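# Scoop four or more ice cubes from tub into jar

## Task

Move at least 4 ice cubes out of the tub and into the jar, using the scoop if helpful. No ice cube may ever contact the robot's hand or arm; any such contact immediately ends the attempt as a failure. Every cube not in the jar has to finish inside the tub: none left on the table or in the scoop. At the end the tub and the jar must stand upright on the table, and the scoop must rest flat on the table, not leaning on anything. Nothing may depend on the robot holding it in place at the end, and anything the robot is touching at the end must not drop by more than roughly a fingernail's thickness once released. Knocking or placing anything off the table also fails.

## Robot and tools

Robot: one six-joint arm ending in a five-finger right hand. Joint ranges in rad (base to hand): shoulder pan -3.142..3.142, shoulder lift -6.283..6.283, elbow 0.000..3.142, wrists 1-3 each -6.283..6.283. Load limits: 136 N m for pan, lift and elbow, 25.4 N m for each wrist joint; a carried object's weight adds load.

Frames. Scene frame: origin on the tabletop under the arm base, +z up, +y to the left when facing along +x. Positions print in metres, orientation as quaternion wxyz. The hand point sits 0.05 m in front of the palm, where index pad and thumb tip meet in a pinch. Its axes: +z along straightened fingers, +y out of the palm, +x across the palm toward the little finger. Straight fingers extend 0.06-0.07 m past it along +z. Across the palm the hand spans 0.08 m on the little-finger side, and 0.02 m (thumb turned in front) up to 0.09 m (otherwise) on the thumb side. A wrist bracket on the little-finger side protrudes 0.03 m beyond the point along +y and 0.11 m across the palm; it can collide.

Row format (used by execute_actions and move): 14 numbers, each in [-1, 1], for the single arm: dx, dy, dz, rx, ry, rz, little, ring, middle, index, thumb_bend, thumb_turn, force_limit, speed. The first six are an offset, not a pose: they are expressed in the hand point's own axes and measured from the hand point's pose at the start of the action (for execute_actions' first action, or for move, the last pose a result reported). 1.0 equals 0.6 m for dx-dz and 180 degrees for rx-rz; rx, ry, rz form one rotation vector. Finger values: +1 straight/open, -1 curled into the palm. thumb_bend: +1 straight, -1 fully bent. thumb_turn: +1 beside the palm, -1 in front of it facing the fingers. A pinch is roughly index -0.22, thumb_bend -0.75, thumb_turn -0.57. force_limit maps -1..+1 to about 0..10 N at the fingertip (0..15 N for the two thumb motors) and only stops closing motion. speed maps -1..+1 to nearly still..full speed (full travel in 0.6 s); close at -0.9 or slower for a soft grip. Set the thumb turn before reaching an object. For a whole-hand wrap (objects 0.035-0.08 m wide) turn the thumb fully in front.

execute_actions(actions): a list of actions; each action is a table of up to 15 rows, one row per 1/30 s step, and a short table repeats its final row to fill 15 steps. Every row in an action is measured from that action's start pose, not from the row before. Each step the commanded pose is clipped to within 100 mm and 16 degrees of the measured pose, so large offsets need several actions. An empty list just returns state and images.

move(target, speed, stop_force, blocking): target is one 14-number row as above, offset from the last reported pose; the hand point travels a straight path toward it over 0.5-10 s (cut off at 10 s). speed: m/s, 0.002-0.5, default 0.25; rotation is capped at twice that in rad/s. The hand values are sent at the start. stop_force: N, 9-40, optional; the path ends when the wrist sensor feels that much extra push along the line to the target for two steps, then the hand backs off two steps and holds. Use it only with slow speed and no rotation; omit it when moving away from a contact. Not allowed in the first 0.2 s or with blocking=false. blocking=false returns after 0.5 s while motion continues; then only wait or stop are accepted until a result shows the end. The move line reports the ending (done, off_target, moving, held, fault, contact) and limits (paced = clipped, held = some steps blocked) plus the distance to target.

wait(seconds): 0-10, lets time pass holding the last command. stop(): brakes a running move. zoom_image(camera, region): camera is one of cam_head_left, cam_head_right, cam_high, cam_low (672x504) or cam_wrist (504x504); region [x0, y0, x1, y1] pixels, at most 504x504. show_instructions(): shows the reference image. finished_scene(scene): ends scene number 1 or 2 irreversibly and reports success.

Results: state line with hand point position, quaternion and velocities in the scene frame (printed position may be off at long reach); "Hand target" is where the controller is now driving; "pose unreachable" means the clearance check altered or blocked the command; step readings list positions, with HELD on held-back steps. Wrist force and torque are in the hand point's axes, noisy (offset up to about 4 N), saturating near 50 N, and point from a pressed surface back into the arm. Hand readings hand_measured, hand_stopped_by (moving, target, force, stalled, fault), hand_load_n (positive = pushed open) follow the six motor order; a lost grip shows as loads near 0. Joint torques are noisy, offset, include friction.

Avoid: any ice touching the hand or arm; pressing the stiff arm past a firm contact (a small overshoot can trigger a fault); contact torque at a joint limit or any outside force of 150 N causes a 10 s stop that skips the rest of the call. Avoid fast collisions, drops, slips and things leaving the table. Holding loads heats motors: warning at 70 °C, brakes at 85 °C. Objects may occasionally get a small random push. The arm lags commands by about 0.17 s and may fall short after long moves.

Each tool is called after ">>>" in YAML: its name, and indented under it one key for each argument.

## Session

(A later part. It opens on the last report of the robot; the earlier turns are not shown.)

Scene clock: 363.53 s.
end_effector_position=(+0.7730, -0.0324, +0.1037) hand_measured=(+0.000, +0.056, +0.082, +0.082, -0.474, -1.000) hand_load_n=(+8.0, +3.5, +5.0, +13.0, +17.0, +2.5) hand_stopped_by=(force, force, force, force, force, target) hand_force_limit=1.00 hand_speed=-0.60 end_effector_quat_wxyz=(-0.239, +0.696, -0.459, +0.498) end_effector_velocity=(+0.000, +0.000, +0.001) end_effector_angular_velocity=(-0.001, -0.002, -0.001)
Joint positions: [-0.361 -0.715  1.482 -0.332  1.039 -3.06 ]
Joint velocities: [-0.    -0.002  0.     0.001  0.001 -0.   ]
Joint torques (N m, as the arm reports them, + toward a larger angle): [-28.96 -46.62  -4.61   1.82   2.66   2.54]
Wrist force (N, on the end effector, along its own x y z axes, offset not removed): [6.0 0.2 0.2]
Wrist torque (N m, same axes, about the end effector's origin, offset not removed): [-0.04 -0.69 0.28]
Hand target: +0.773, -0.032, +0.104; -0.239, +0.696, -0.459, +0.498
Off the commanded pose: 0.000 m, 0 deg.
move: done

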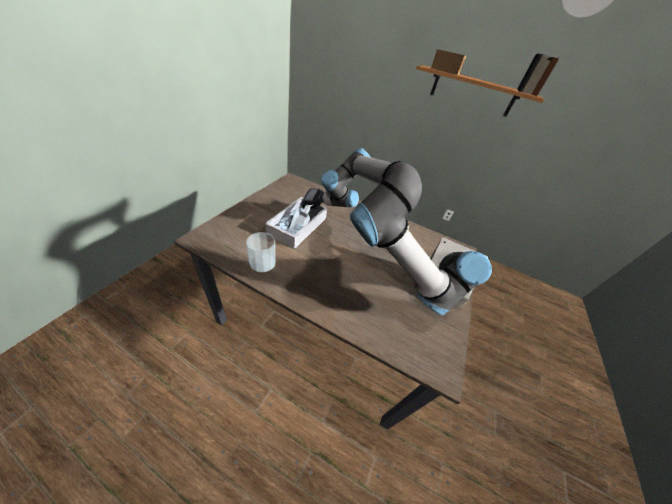

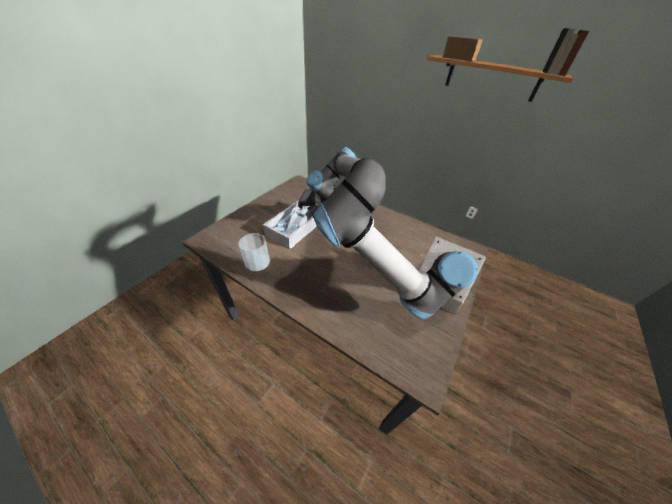

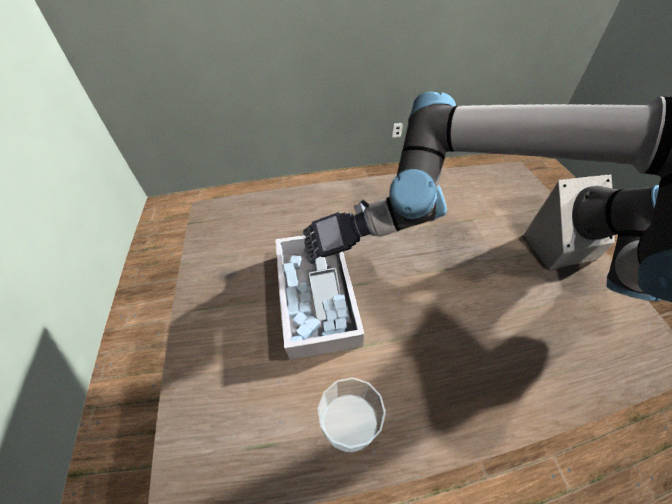

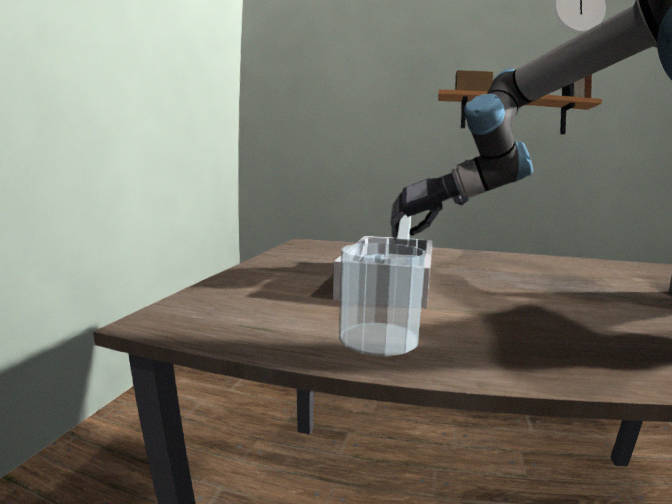

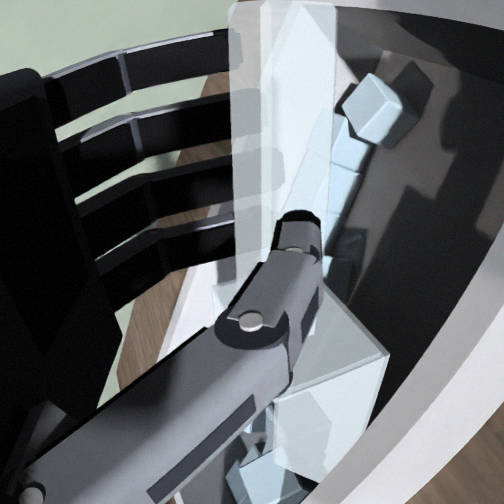

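Four on (scoop yawed toward −x). Push along it more.

>>> move:
  target: [-0.06,-0.022,-0.02,0,0,0,-0.75,-0.75,-0.75,-0.75,-0.5,-1,1,-0.6]
  speed: 0.15

>>> zoom_image:
  camera: "cam_high"
  region: [250,200,410,390]

Scene clock: 369.47 s.
end_effector_position=(+0.7643, +0.0068, +0.1019) hand_measured=(+0.000, +0.056, +0.082, +0.082, -0.474, -1.000) hand_load_n=(+5.0, +3.5, +4.5, +13.5, +17.5, +3.0) hand_stopped_by=(force, force, force, force, force, target) hand_force_limit=1.00 hand_speed=-0.60 end_effector_quat_wxyz=(-0.239, +0.696, -0.459, +0.498) end_effector_velocity=(-0.000, +0.001, +0.000) end_effector_angular_velocity=(-0.001, -0.000, -0.000)
Joint positions: [-0.318 -0.781  1.526 -0.32   1.079 -3.039]
Joint velocities: [ 0.001 -0.002  0.001  0.     0.002  0.   ]
Joint torques (N m, as the arm reports them, + toward a larger angle): [-27.98 -45.82  -3.91   1.96   2.72   2.56]
Wrist force (N, on the end effector, along its own x y z axes, offset not removed): [4.1 2.5 1.6]
Wrist torque (N m, same axes, about the end effector's origin, offset not removed): [0.47 -0.50 0.24]
Hand target: +0.764, +0.007, +0.102; -0.239, +0.696, -0.459, +0.498
Off the commanded pose: 0.000 m, 0 deg.
move: done

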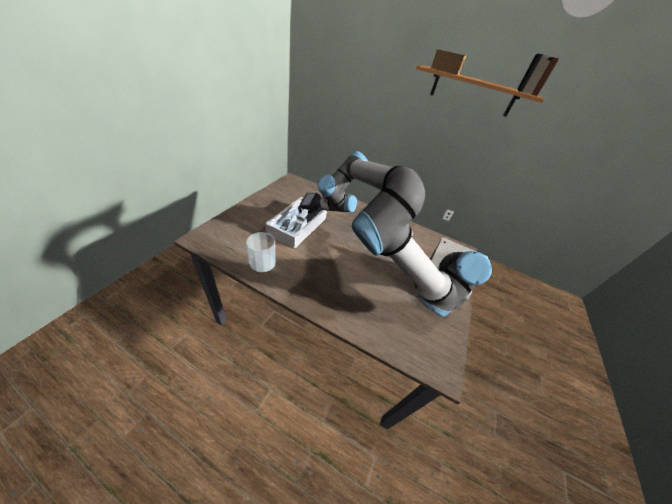

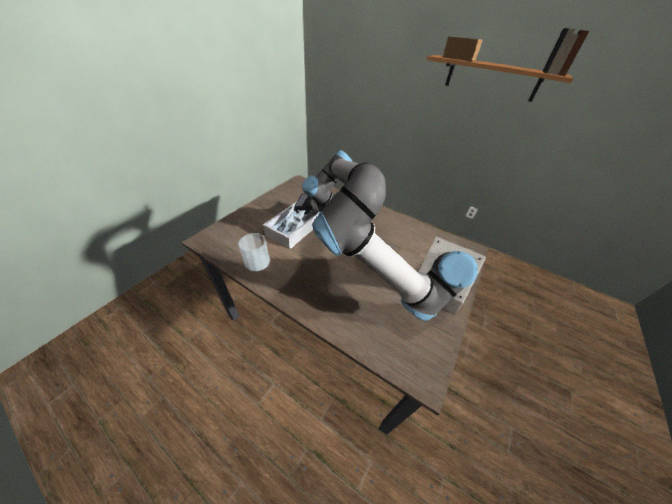

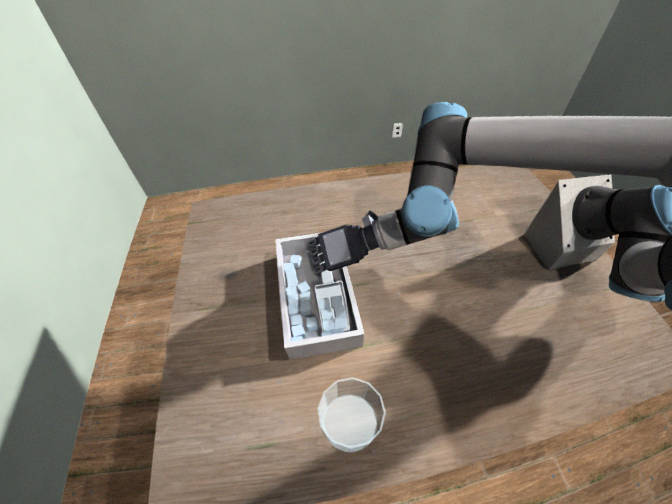

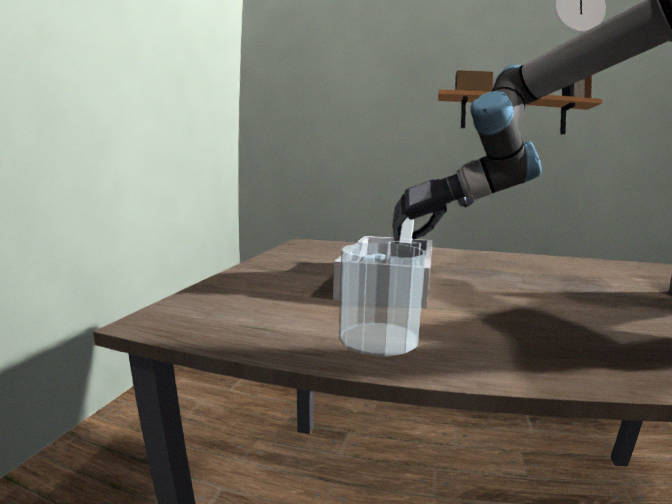

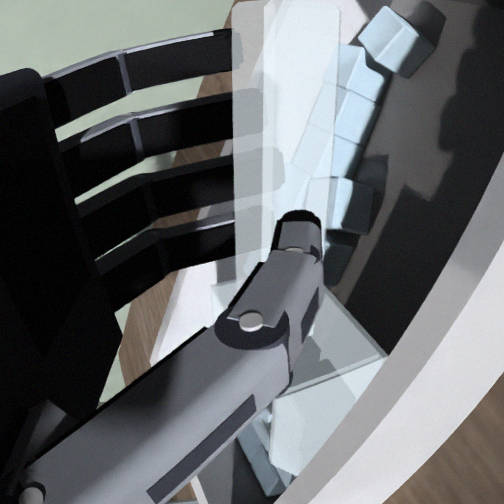

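Region (250, 200, 410, 390) of cam_high's 672x504 image, scaled by 2.653, with more detail than that image has; it fills the left 424 columns of this view, and the rest is white.

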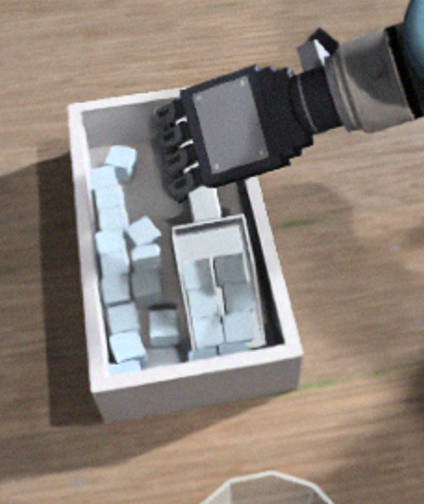

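Six on. Level 28° while backing .02; retighten.

>>> move:
  target: [0.029,0.014,0.007,0,-0.07,0.138,-0.8,-0.8,-0.8,-0.8,-0.55,-1,1,-0.6]
  speed: 0.1

>>> zoom_image:
  camera: "cam_high"
  region: [250,200,410,390]

Scene clock: 378.53 s.
end_effector_position=(+0.7662, -0.0130, +0.1017) hand_measured=(-0.062, +0.024, +0.066, +0.082, -0.470, -1.000) hand_load_n=(+9.0, +5.0, +7.0, +14.0, +24.5, +9.5) hand_stopped_by=(force, force, force, force, force, target) hand_force_limit=1.00 hand_speed=-0.60 end_effector_quat_wxyz=(-0.389, +0.631, -0.569, +0.356) end_effector_velocity=(+0.000, -0.001, +0.001) end_effector_angular_velocity=(+0.008, -0.001, -0.000)
Joint positions: [-0.435 -0.643  1.464 -0.447  0.764 -2.61 ]
Joint velocities: [-0.003  0.002 -0.001 -0.005 -0.005  0.009]
Joint torques (N m, as the arm reports them, + toward a larger angle): [-50.35 -21.5  -20.21  -2.59  -1.58   3.06]
Wrist force (N, on the end effector, along its own x y z axes, offset not removed): [0.8 4.2 1.2]
Wrist torque (N m, same axes, about the end effector's origin, offset not removed): [0.27 -0.09 0.01]
Hand target: +0.766, -0.013, +0.102; -0.389, +0.631, -0.569, +0.356
Off the commanded pose: 0.000 m, 0 deg.
move: done

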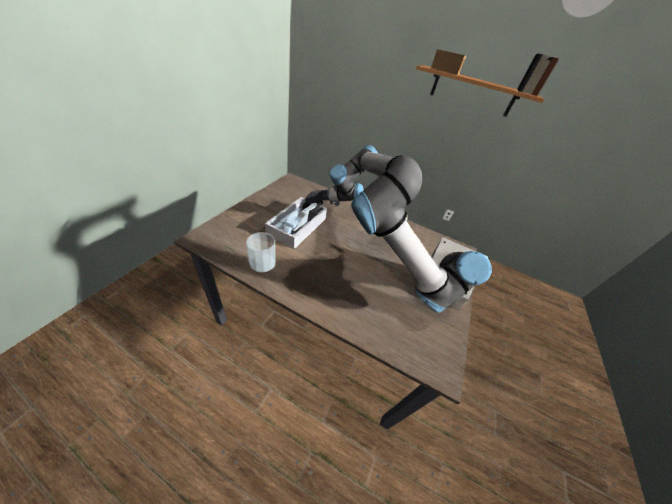

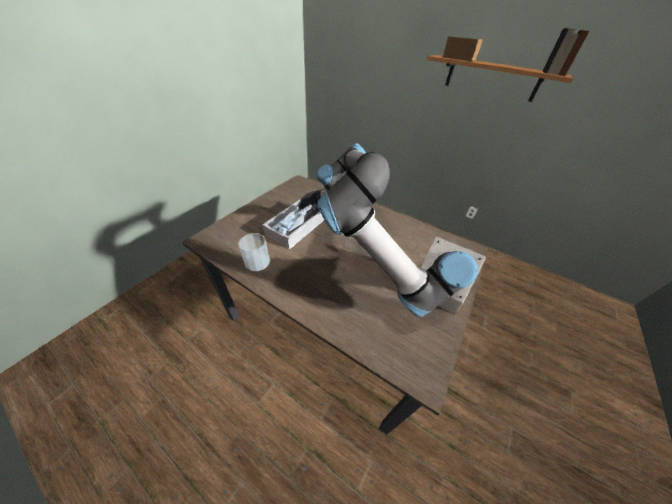

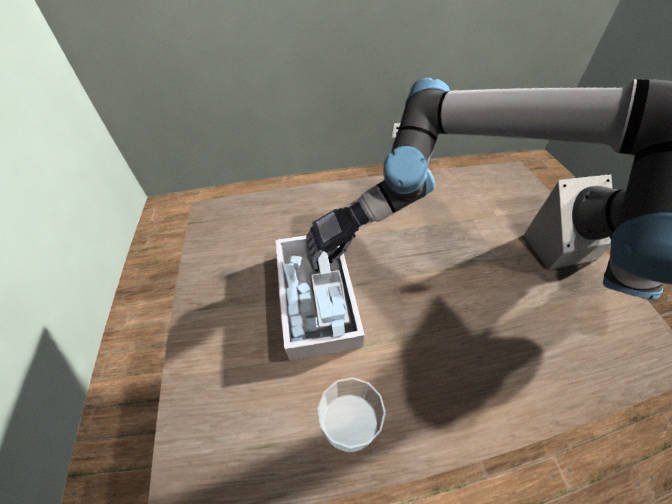

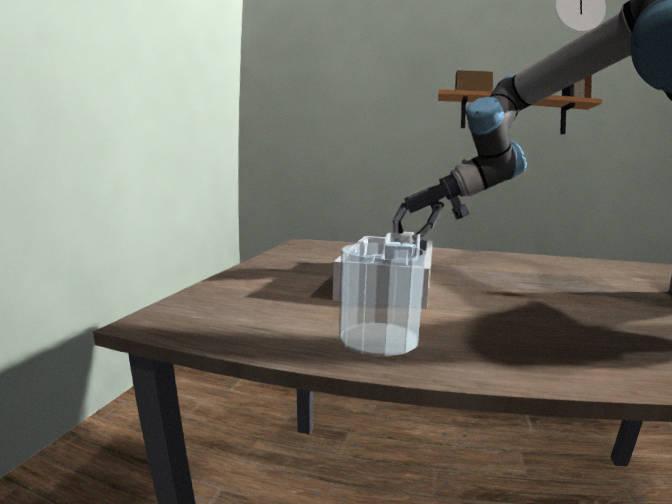

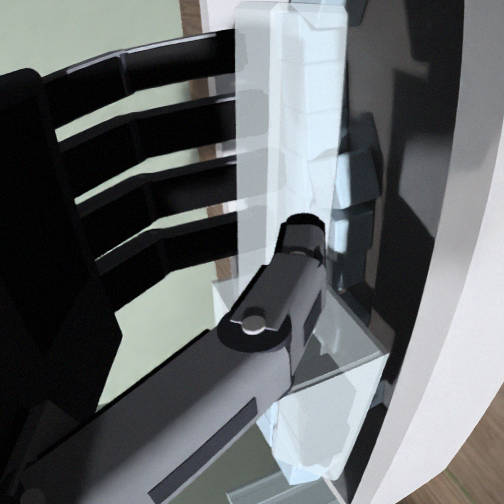

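Region (250, 200, 410, 390) of cam_high's 672x504 image, scaled by 2.653, with more detail than that image has; it fills the left 424 columns of this view, and the rest is white.

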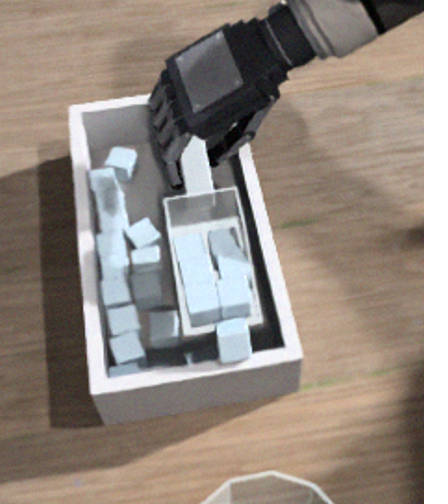

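A cube bridges tip and wall; back off .03 first, then lift.

>>> move:
  target: [0.05,0,0,0,-0.01,0.02,-0.8,-0.8,-0.8,-0.8,-0.55,-1,1,-0.6]
  speed: 0.03

>>> move:
  target: [0,-0.148,-0.075,0,0,0,-0.8,-0.8,-0.8,-0.8,-0.55,-1,1,-0.6]
  speed: 0.08

>>> zoom_image:
  camera: "cam_high"
  region: [250,180,410,390]

Scene clock: 387.53 s.
end_effector_position=(+0.7692, -0.0428, +0.1019) hand_measured=(-0.062, +0.024, +0.066, +0.082, -0.470, -1.000) hand_load_n=(+9.0, +5.0, +7.0, +14.0, +24.5, +9.0) hand_stopped_by=(force, force, force, force, force, target) hand_force_limit=1.00 hand_speed=-0.60 end_effector_quat_wxyz=(-0.409, +0.619, -0.582, +0.334) end_effector_velocity=(+0.000, -0.002, +0.000) end_effector_angular_velocity=(+0.004, +0.000, -0.001)
Joint positions: [-0.475 -0.574  1.419 -0.48   0.7   -2.551]
Joint velocities: [-0.002  0.003 -0.003 -0.001 -0.002  0.003]
Joint torques (N m, as the arm reports them, + toward a larger angle): [-49.67 -22.45 -20.96  -2.66  -1.64   2.51]
Wrist force (N, on the end effector, along its own x y z axes, offset not removed): [-0.8 4.8 0.7]
Wrist torque (N m, same axes, about the end effector's origin, offset not removed): [0.38 0.25 -0.08]
Hand target: +0.769, -0.043, +0.102; -0.409, +0.619, -0.582, +0.334
Off the commanded pose: 0.000 m, 0 deg.
move: done

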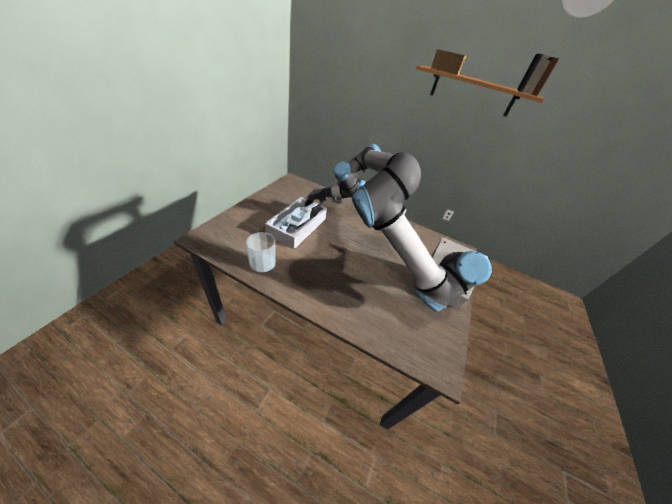

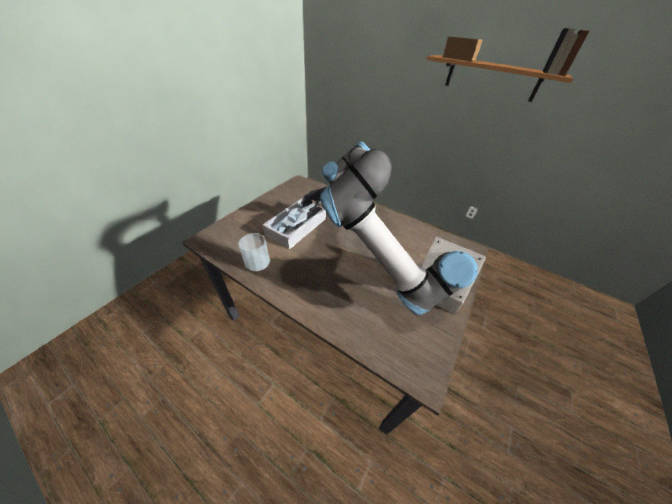

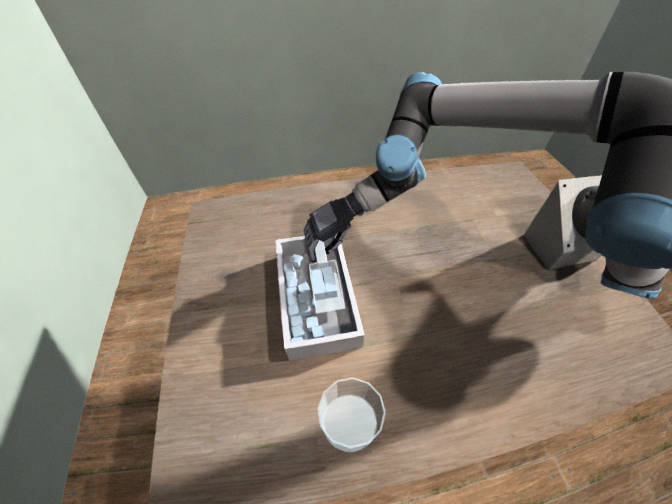

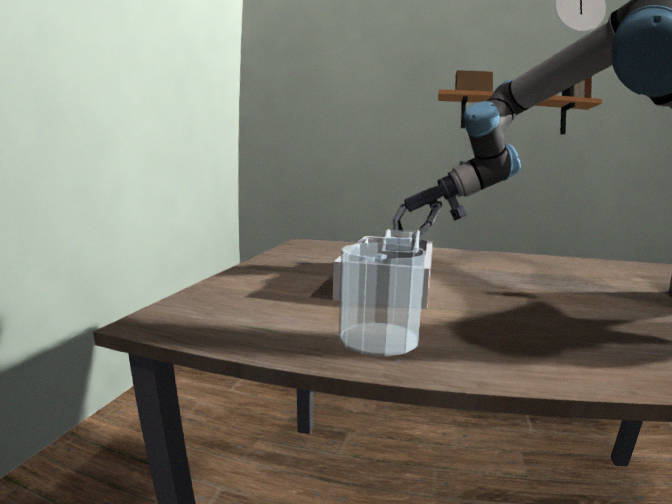

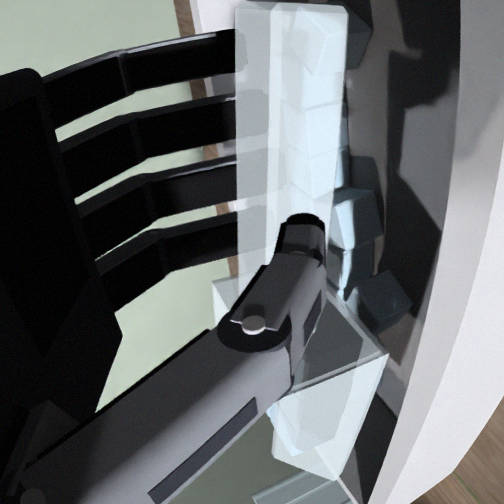

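Scene clock: 389.17 s.
end_effector_position=(+0.7689, -0.0493, +0.2011) hand_measured=(-0.062, +0.024, +0.066, +0.082, -0.470, -1.000) hand_load_n=(+9.0, +5.0, +7.0, +14.0, +24.5, +9.0) hand_stopped_by=(force, force, force, force, force, target) hand_force_limit=1.00 hand_speed=-0.60 end_effector_quat_wxyz=(-0.409, +0.619, -0.582, +0.334) end_effector_velocity=(+0.001, +0.000, +0.001) end_effector_angular_velocity=(-0.001, -0.000, -0.000)
Joint positions: [-0.583 -0.63   1.319 -0.269  0.6   -2.619]
Joint velocities: [-0.001 -0.    -0.003  0.004 -0.    -0.001]
Joint torques (N m, as the arm reports them, + toward a larger angle): [-50.55 -48.25 -22.59   1.5   -1.89  -2.64]
Wrist force (N, on the end effector, along its own x y z axes, offset not removed): [1.0 2.4 1.1]
Wrist torque (N m, same axes, about the end effector's origin, offset not removed): [-0.01 -0.06 -0.02]
Hand target: +0.769, -0.049, +0.201; -0.409, +0.619, -0.582, +0.334
Off the commanded pose: 0.000 m, 0 deg.
move: done

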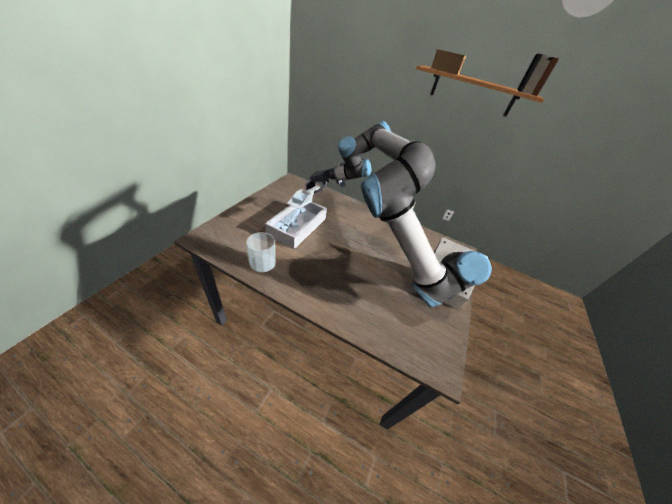

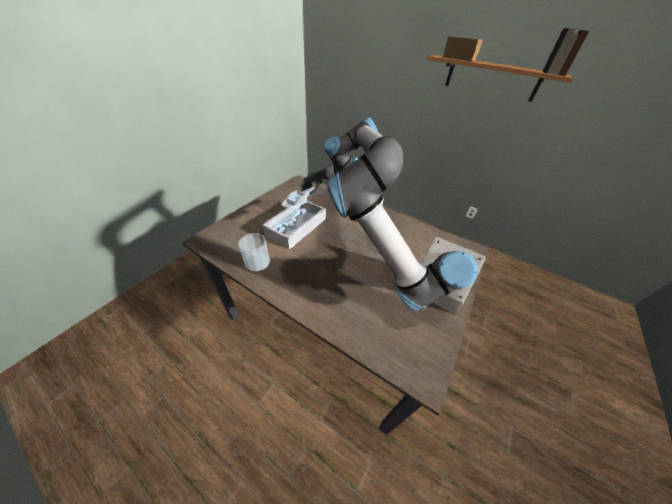

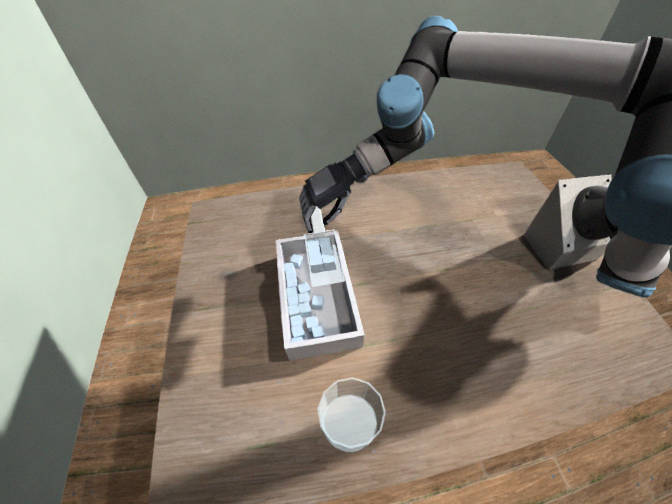

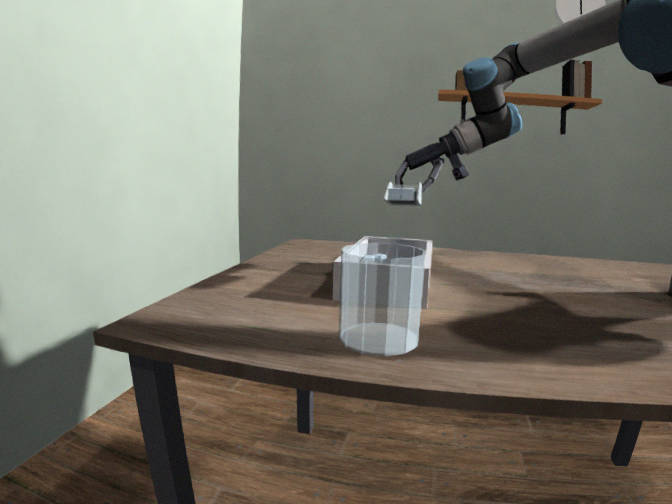

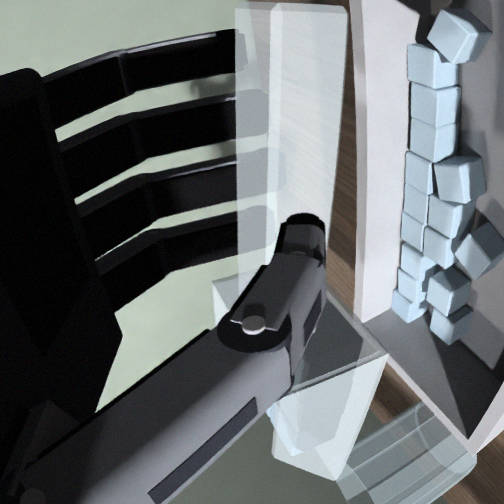

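Region (250, 180, 410, 390) of cam_high's 672x504 image, scaled by 2.400, with more detail than that image has; it fills the left 384 columns of this view, and the rest is white.

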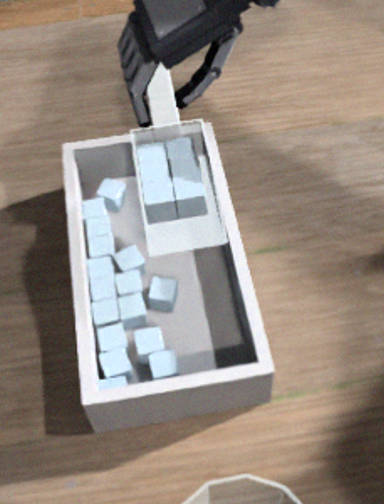

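Jar moved ~+.055: go to y≈.19.

>>> move:
  target: [-0.4,0.015,0.065,0,0,0,-0.8,-0.8,-0.8,-0.8,-0.55,-1,1,-0.6]
  speed: 0.08

Scene clock: 396.30 s.
end_effector_position=(+0.7758, +0.1939, +0.1912) hand_measured=(-0.062, +0.024, +0.066, +0.082, -0.470, -1.000) hand_load_n=(+9.0, +5.0, +7.0, +14.0, +24.5, +9.0) hand_stopped_by=(force, force, force, force, force, target) hand_force_limit=1.00 hand_speed=-0.60 end_effector_quat_wxyz=(-0.409, +0.618, -0.582, +0.334) end_effector_velocity=(+0.001, +0.001, +0.000) end_effector_angular_velocity=(-0.001, -0.001, -0.000)
Joint positions: [-0.303 -0.945  1.406 -0.154  0.862 -2.47 ]
Joint velocities: [ 0.001 -0.    -0.002  0.002  0.002 -0.   ]
Joint torques (N m, as the arm reports them, + toward a larger angle): [-29.45 -42.92 -21.81   1.43   3.38   2.7 ]
Wrist force (N, on the end effector, along its own x y z axes, offset not removed): [1.5 2.2 0.8]
Wrist torque (N m, same axes, about the end effector's origin, offset not removed): [-0.06 -0.09 0.00]
Hand target: +0.776, +0.194, +0.191; -0.409, +0.618, -0.582, +0.334
Off the commanded pose: 0.000 m, 0 deg.
move: done

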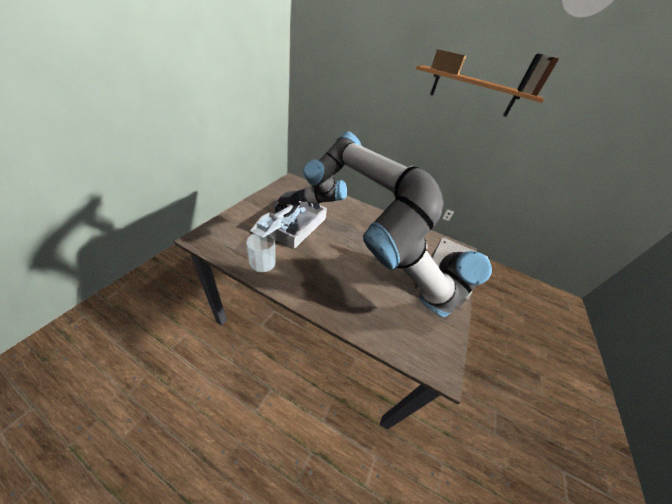

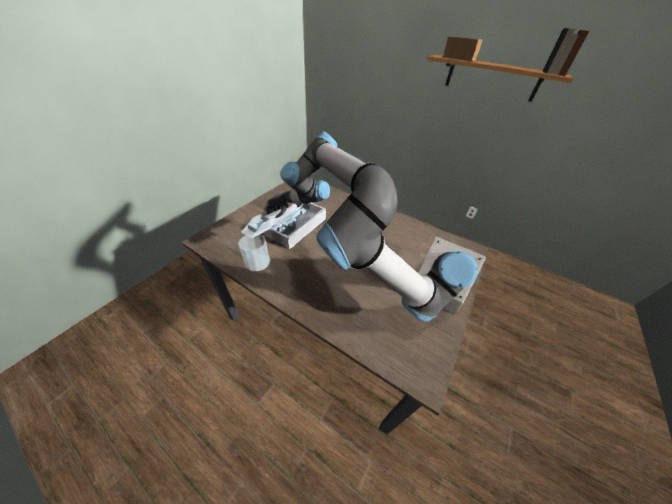

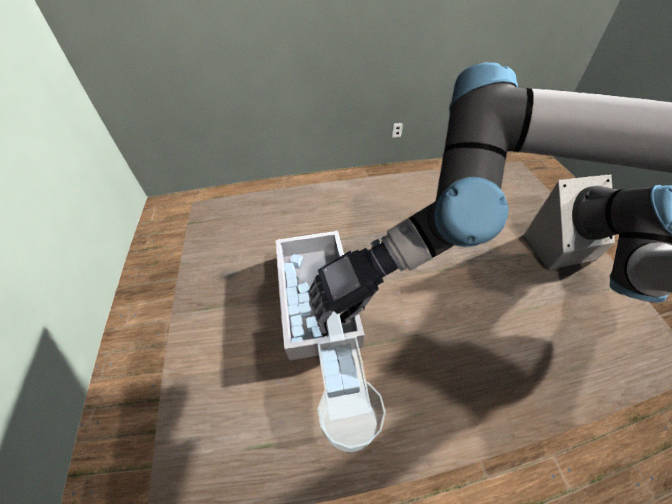

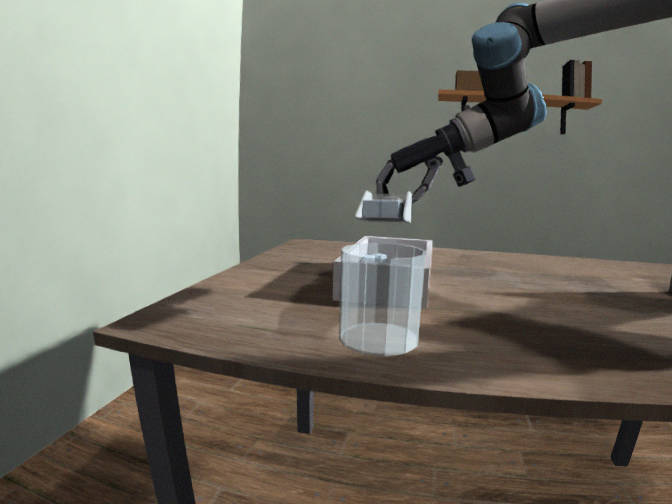

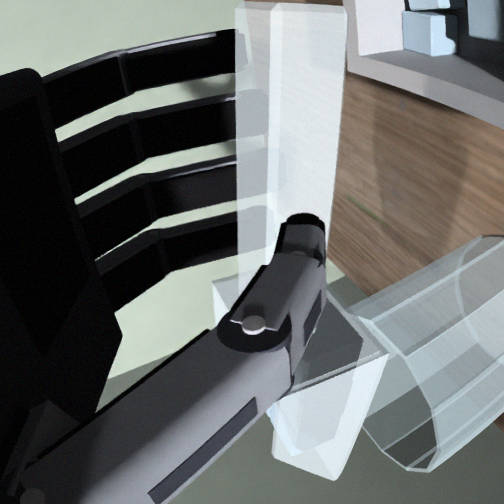

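>>> move:
  target: [0.03,-0.04,-0.02,0,0.08,-0.158,-0.8,-0.8,-0.8,-0.8,-0.55,-1,1,-0.6]
  speed: 0.04

Scene clock: 411.00 s.
end_effector_position=(+0.7776, +0.1744, +0.2169) hand_measured=(-0.062, +0.024, +0.066, +0.082, -0.470, -1.000) hand_load_n=(+6.5, +7.0, +7.0, +13.0, +24.0, +7.5) hand_stopped_by=(force, force, force, force, force, target) hand_force_limit=1.00 hand_speed=-0.60 end_effector_quat_wxyz=(-0.239, +0.696, -0.459, +0.498) end_effector_velocity=(-0.000, -0.002, -0.000) end_effector_angular_velocity=(-0.008, -0.000, -0.003)
Joint positions: [-0.247 -1.004  1.327  0.087  1.144 -3.007]
Joint velocities: [ 0.001  0.     0.     0.002  0.006 -0.007]
Joint torques (N m, as the arm reports them, + toward a larger angle): [-28.31 -40.41 -19.7    1.9    3.39  -3.11]
Wrist force (N, on the end effector, along its own x y z axes, offset not removed): [1.5 -1.8 -2.2]
Wrist torque (N m, same axes, about the end effector's origin, offset not removed): [0.00 -0.34 0.24]
Hand target: +0.778, +0.174, +0.217; -0.239, +0.696, -0.459, +0.498
Off the commanded pose: 0.000 m, 0 deg.
move: done

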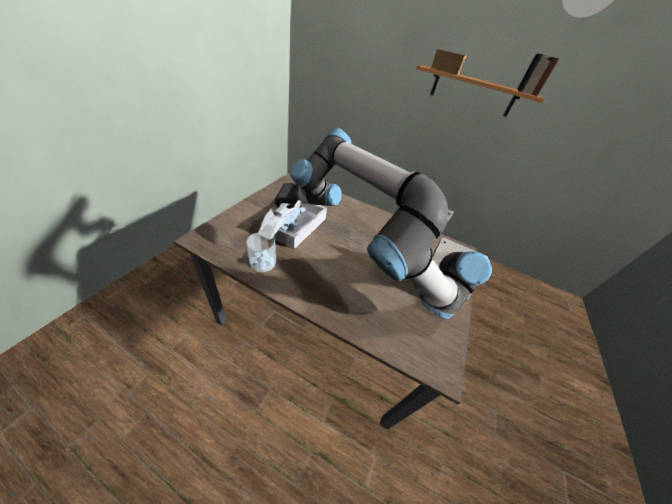

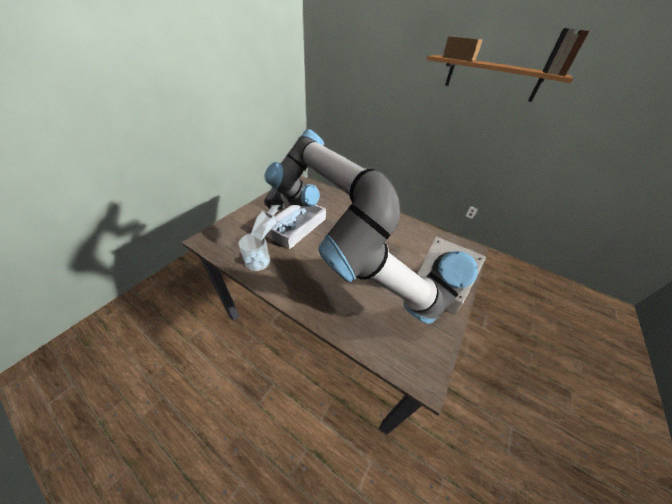

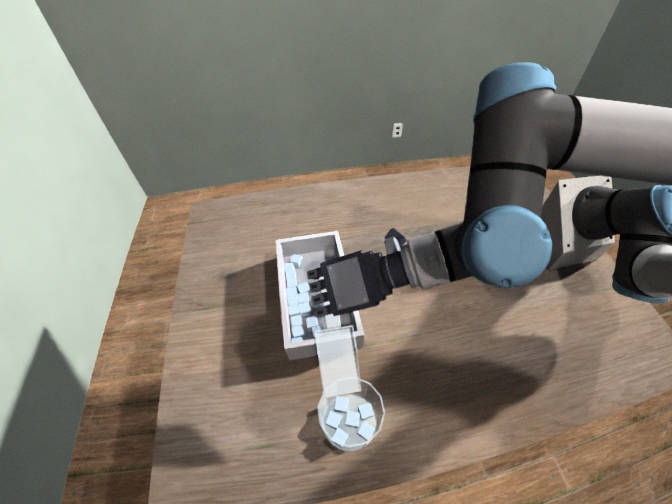

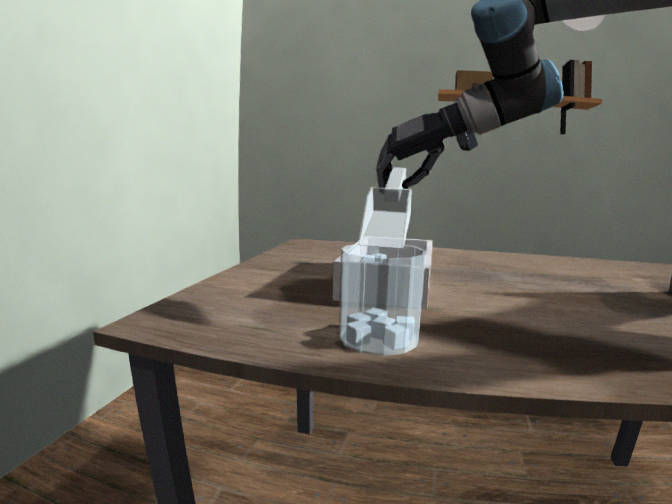

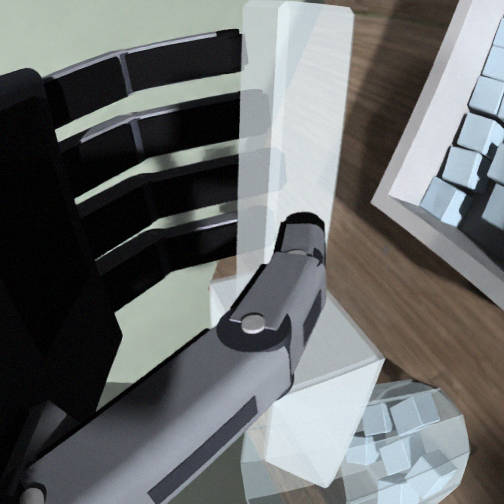

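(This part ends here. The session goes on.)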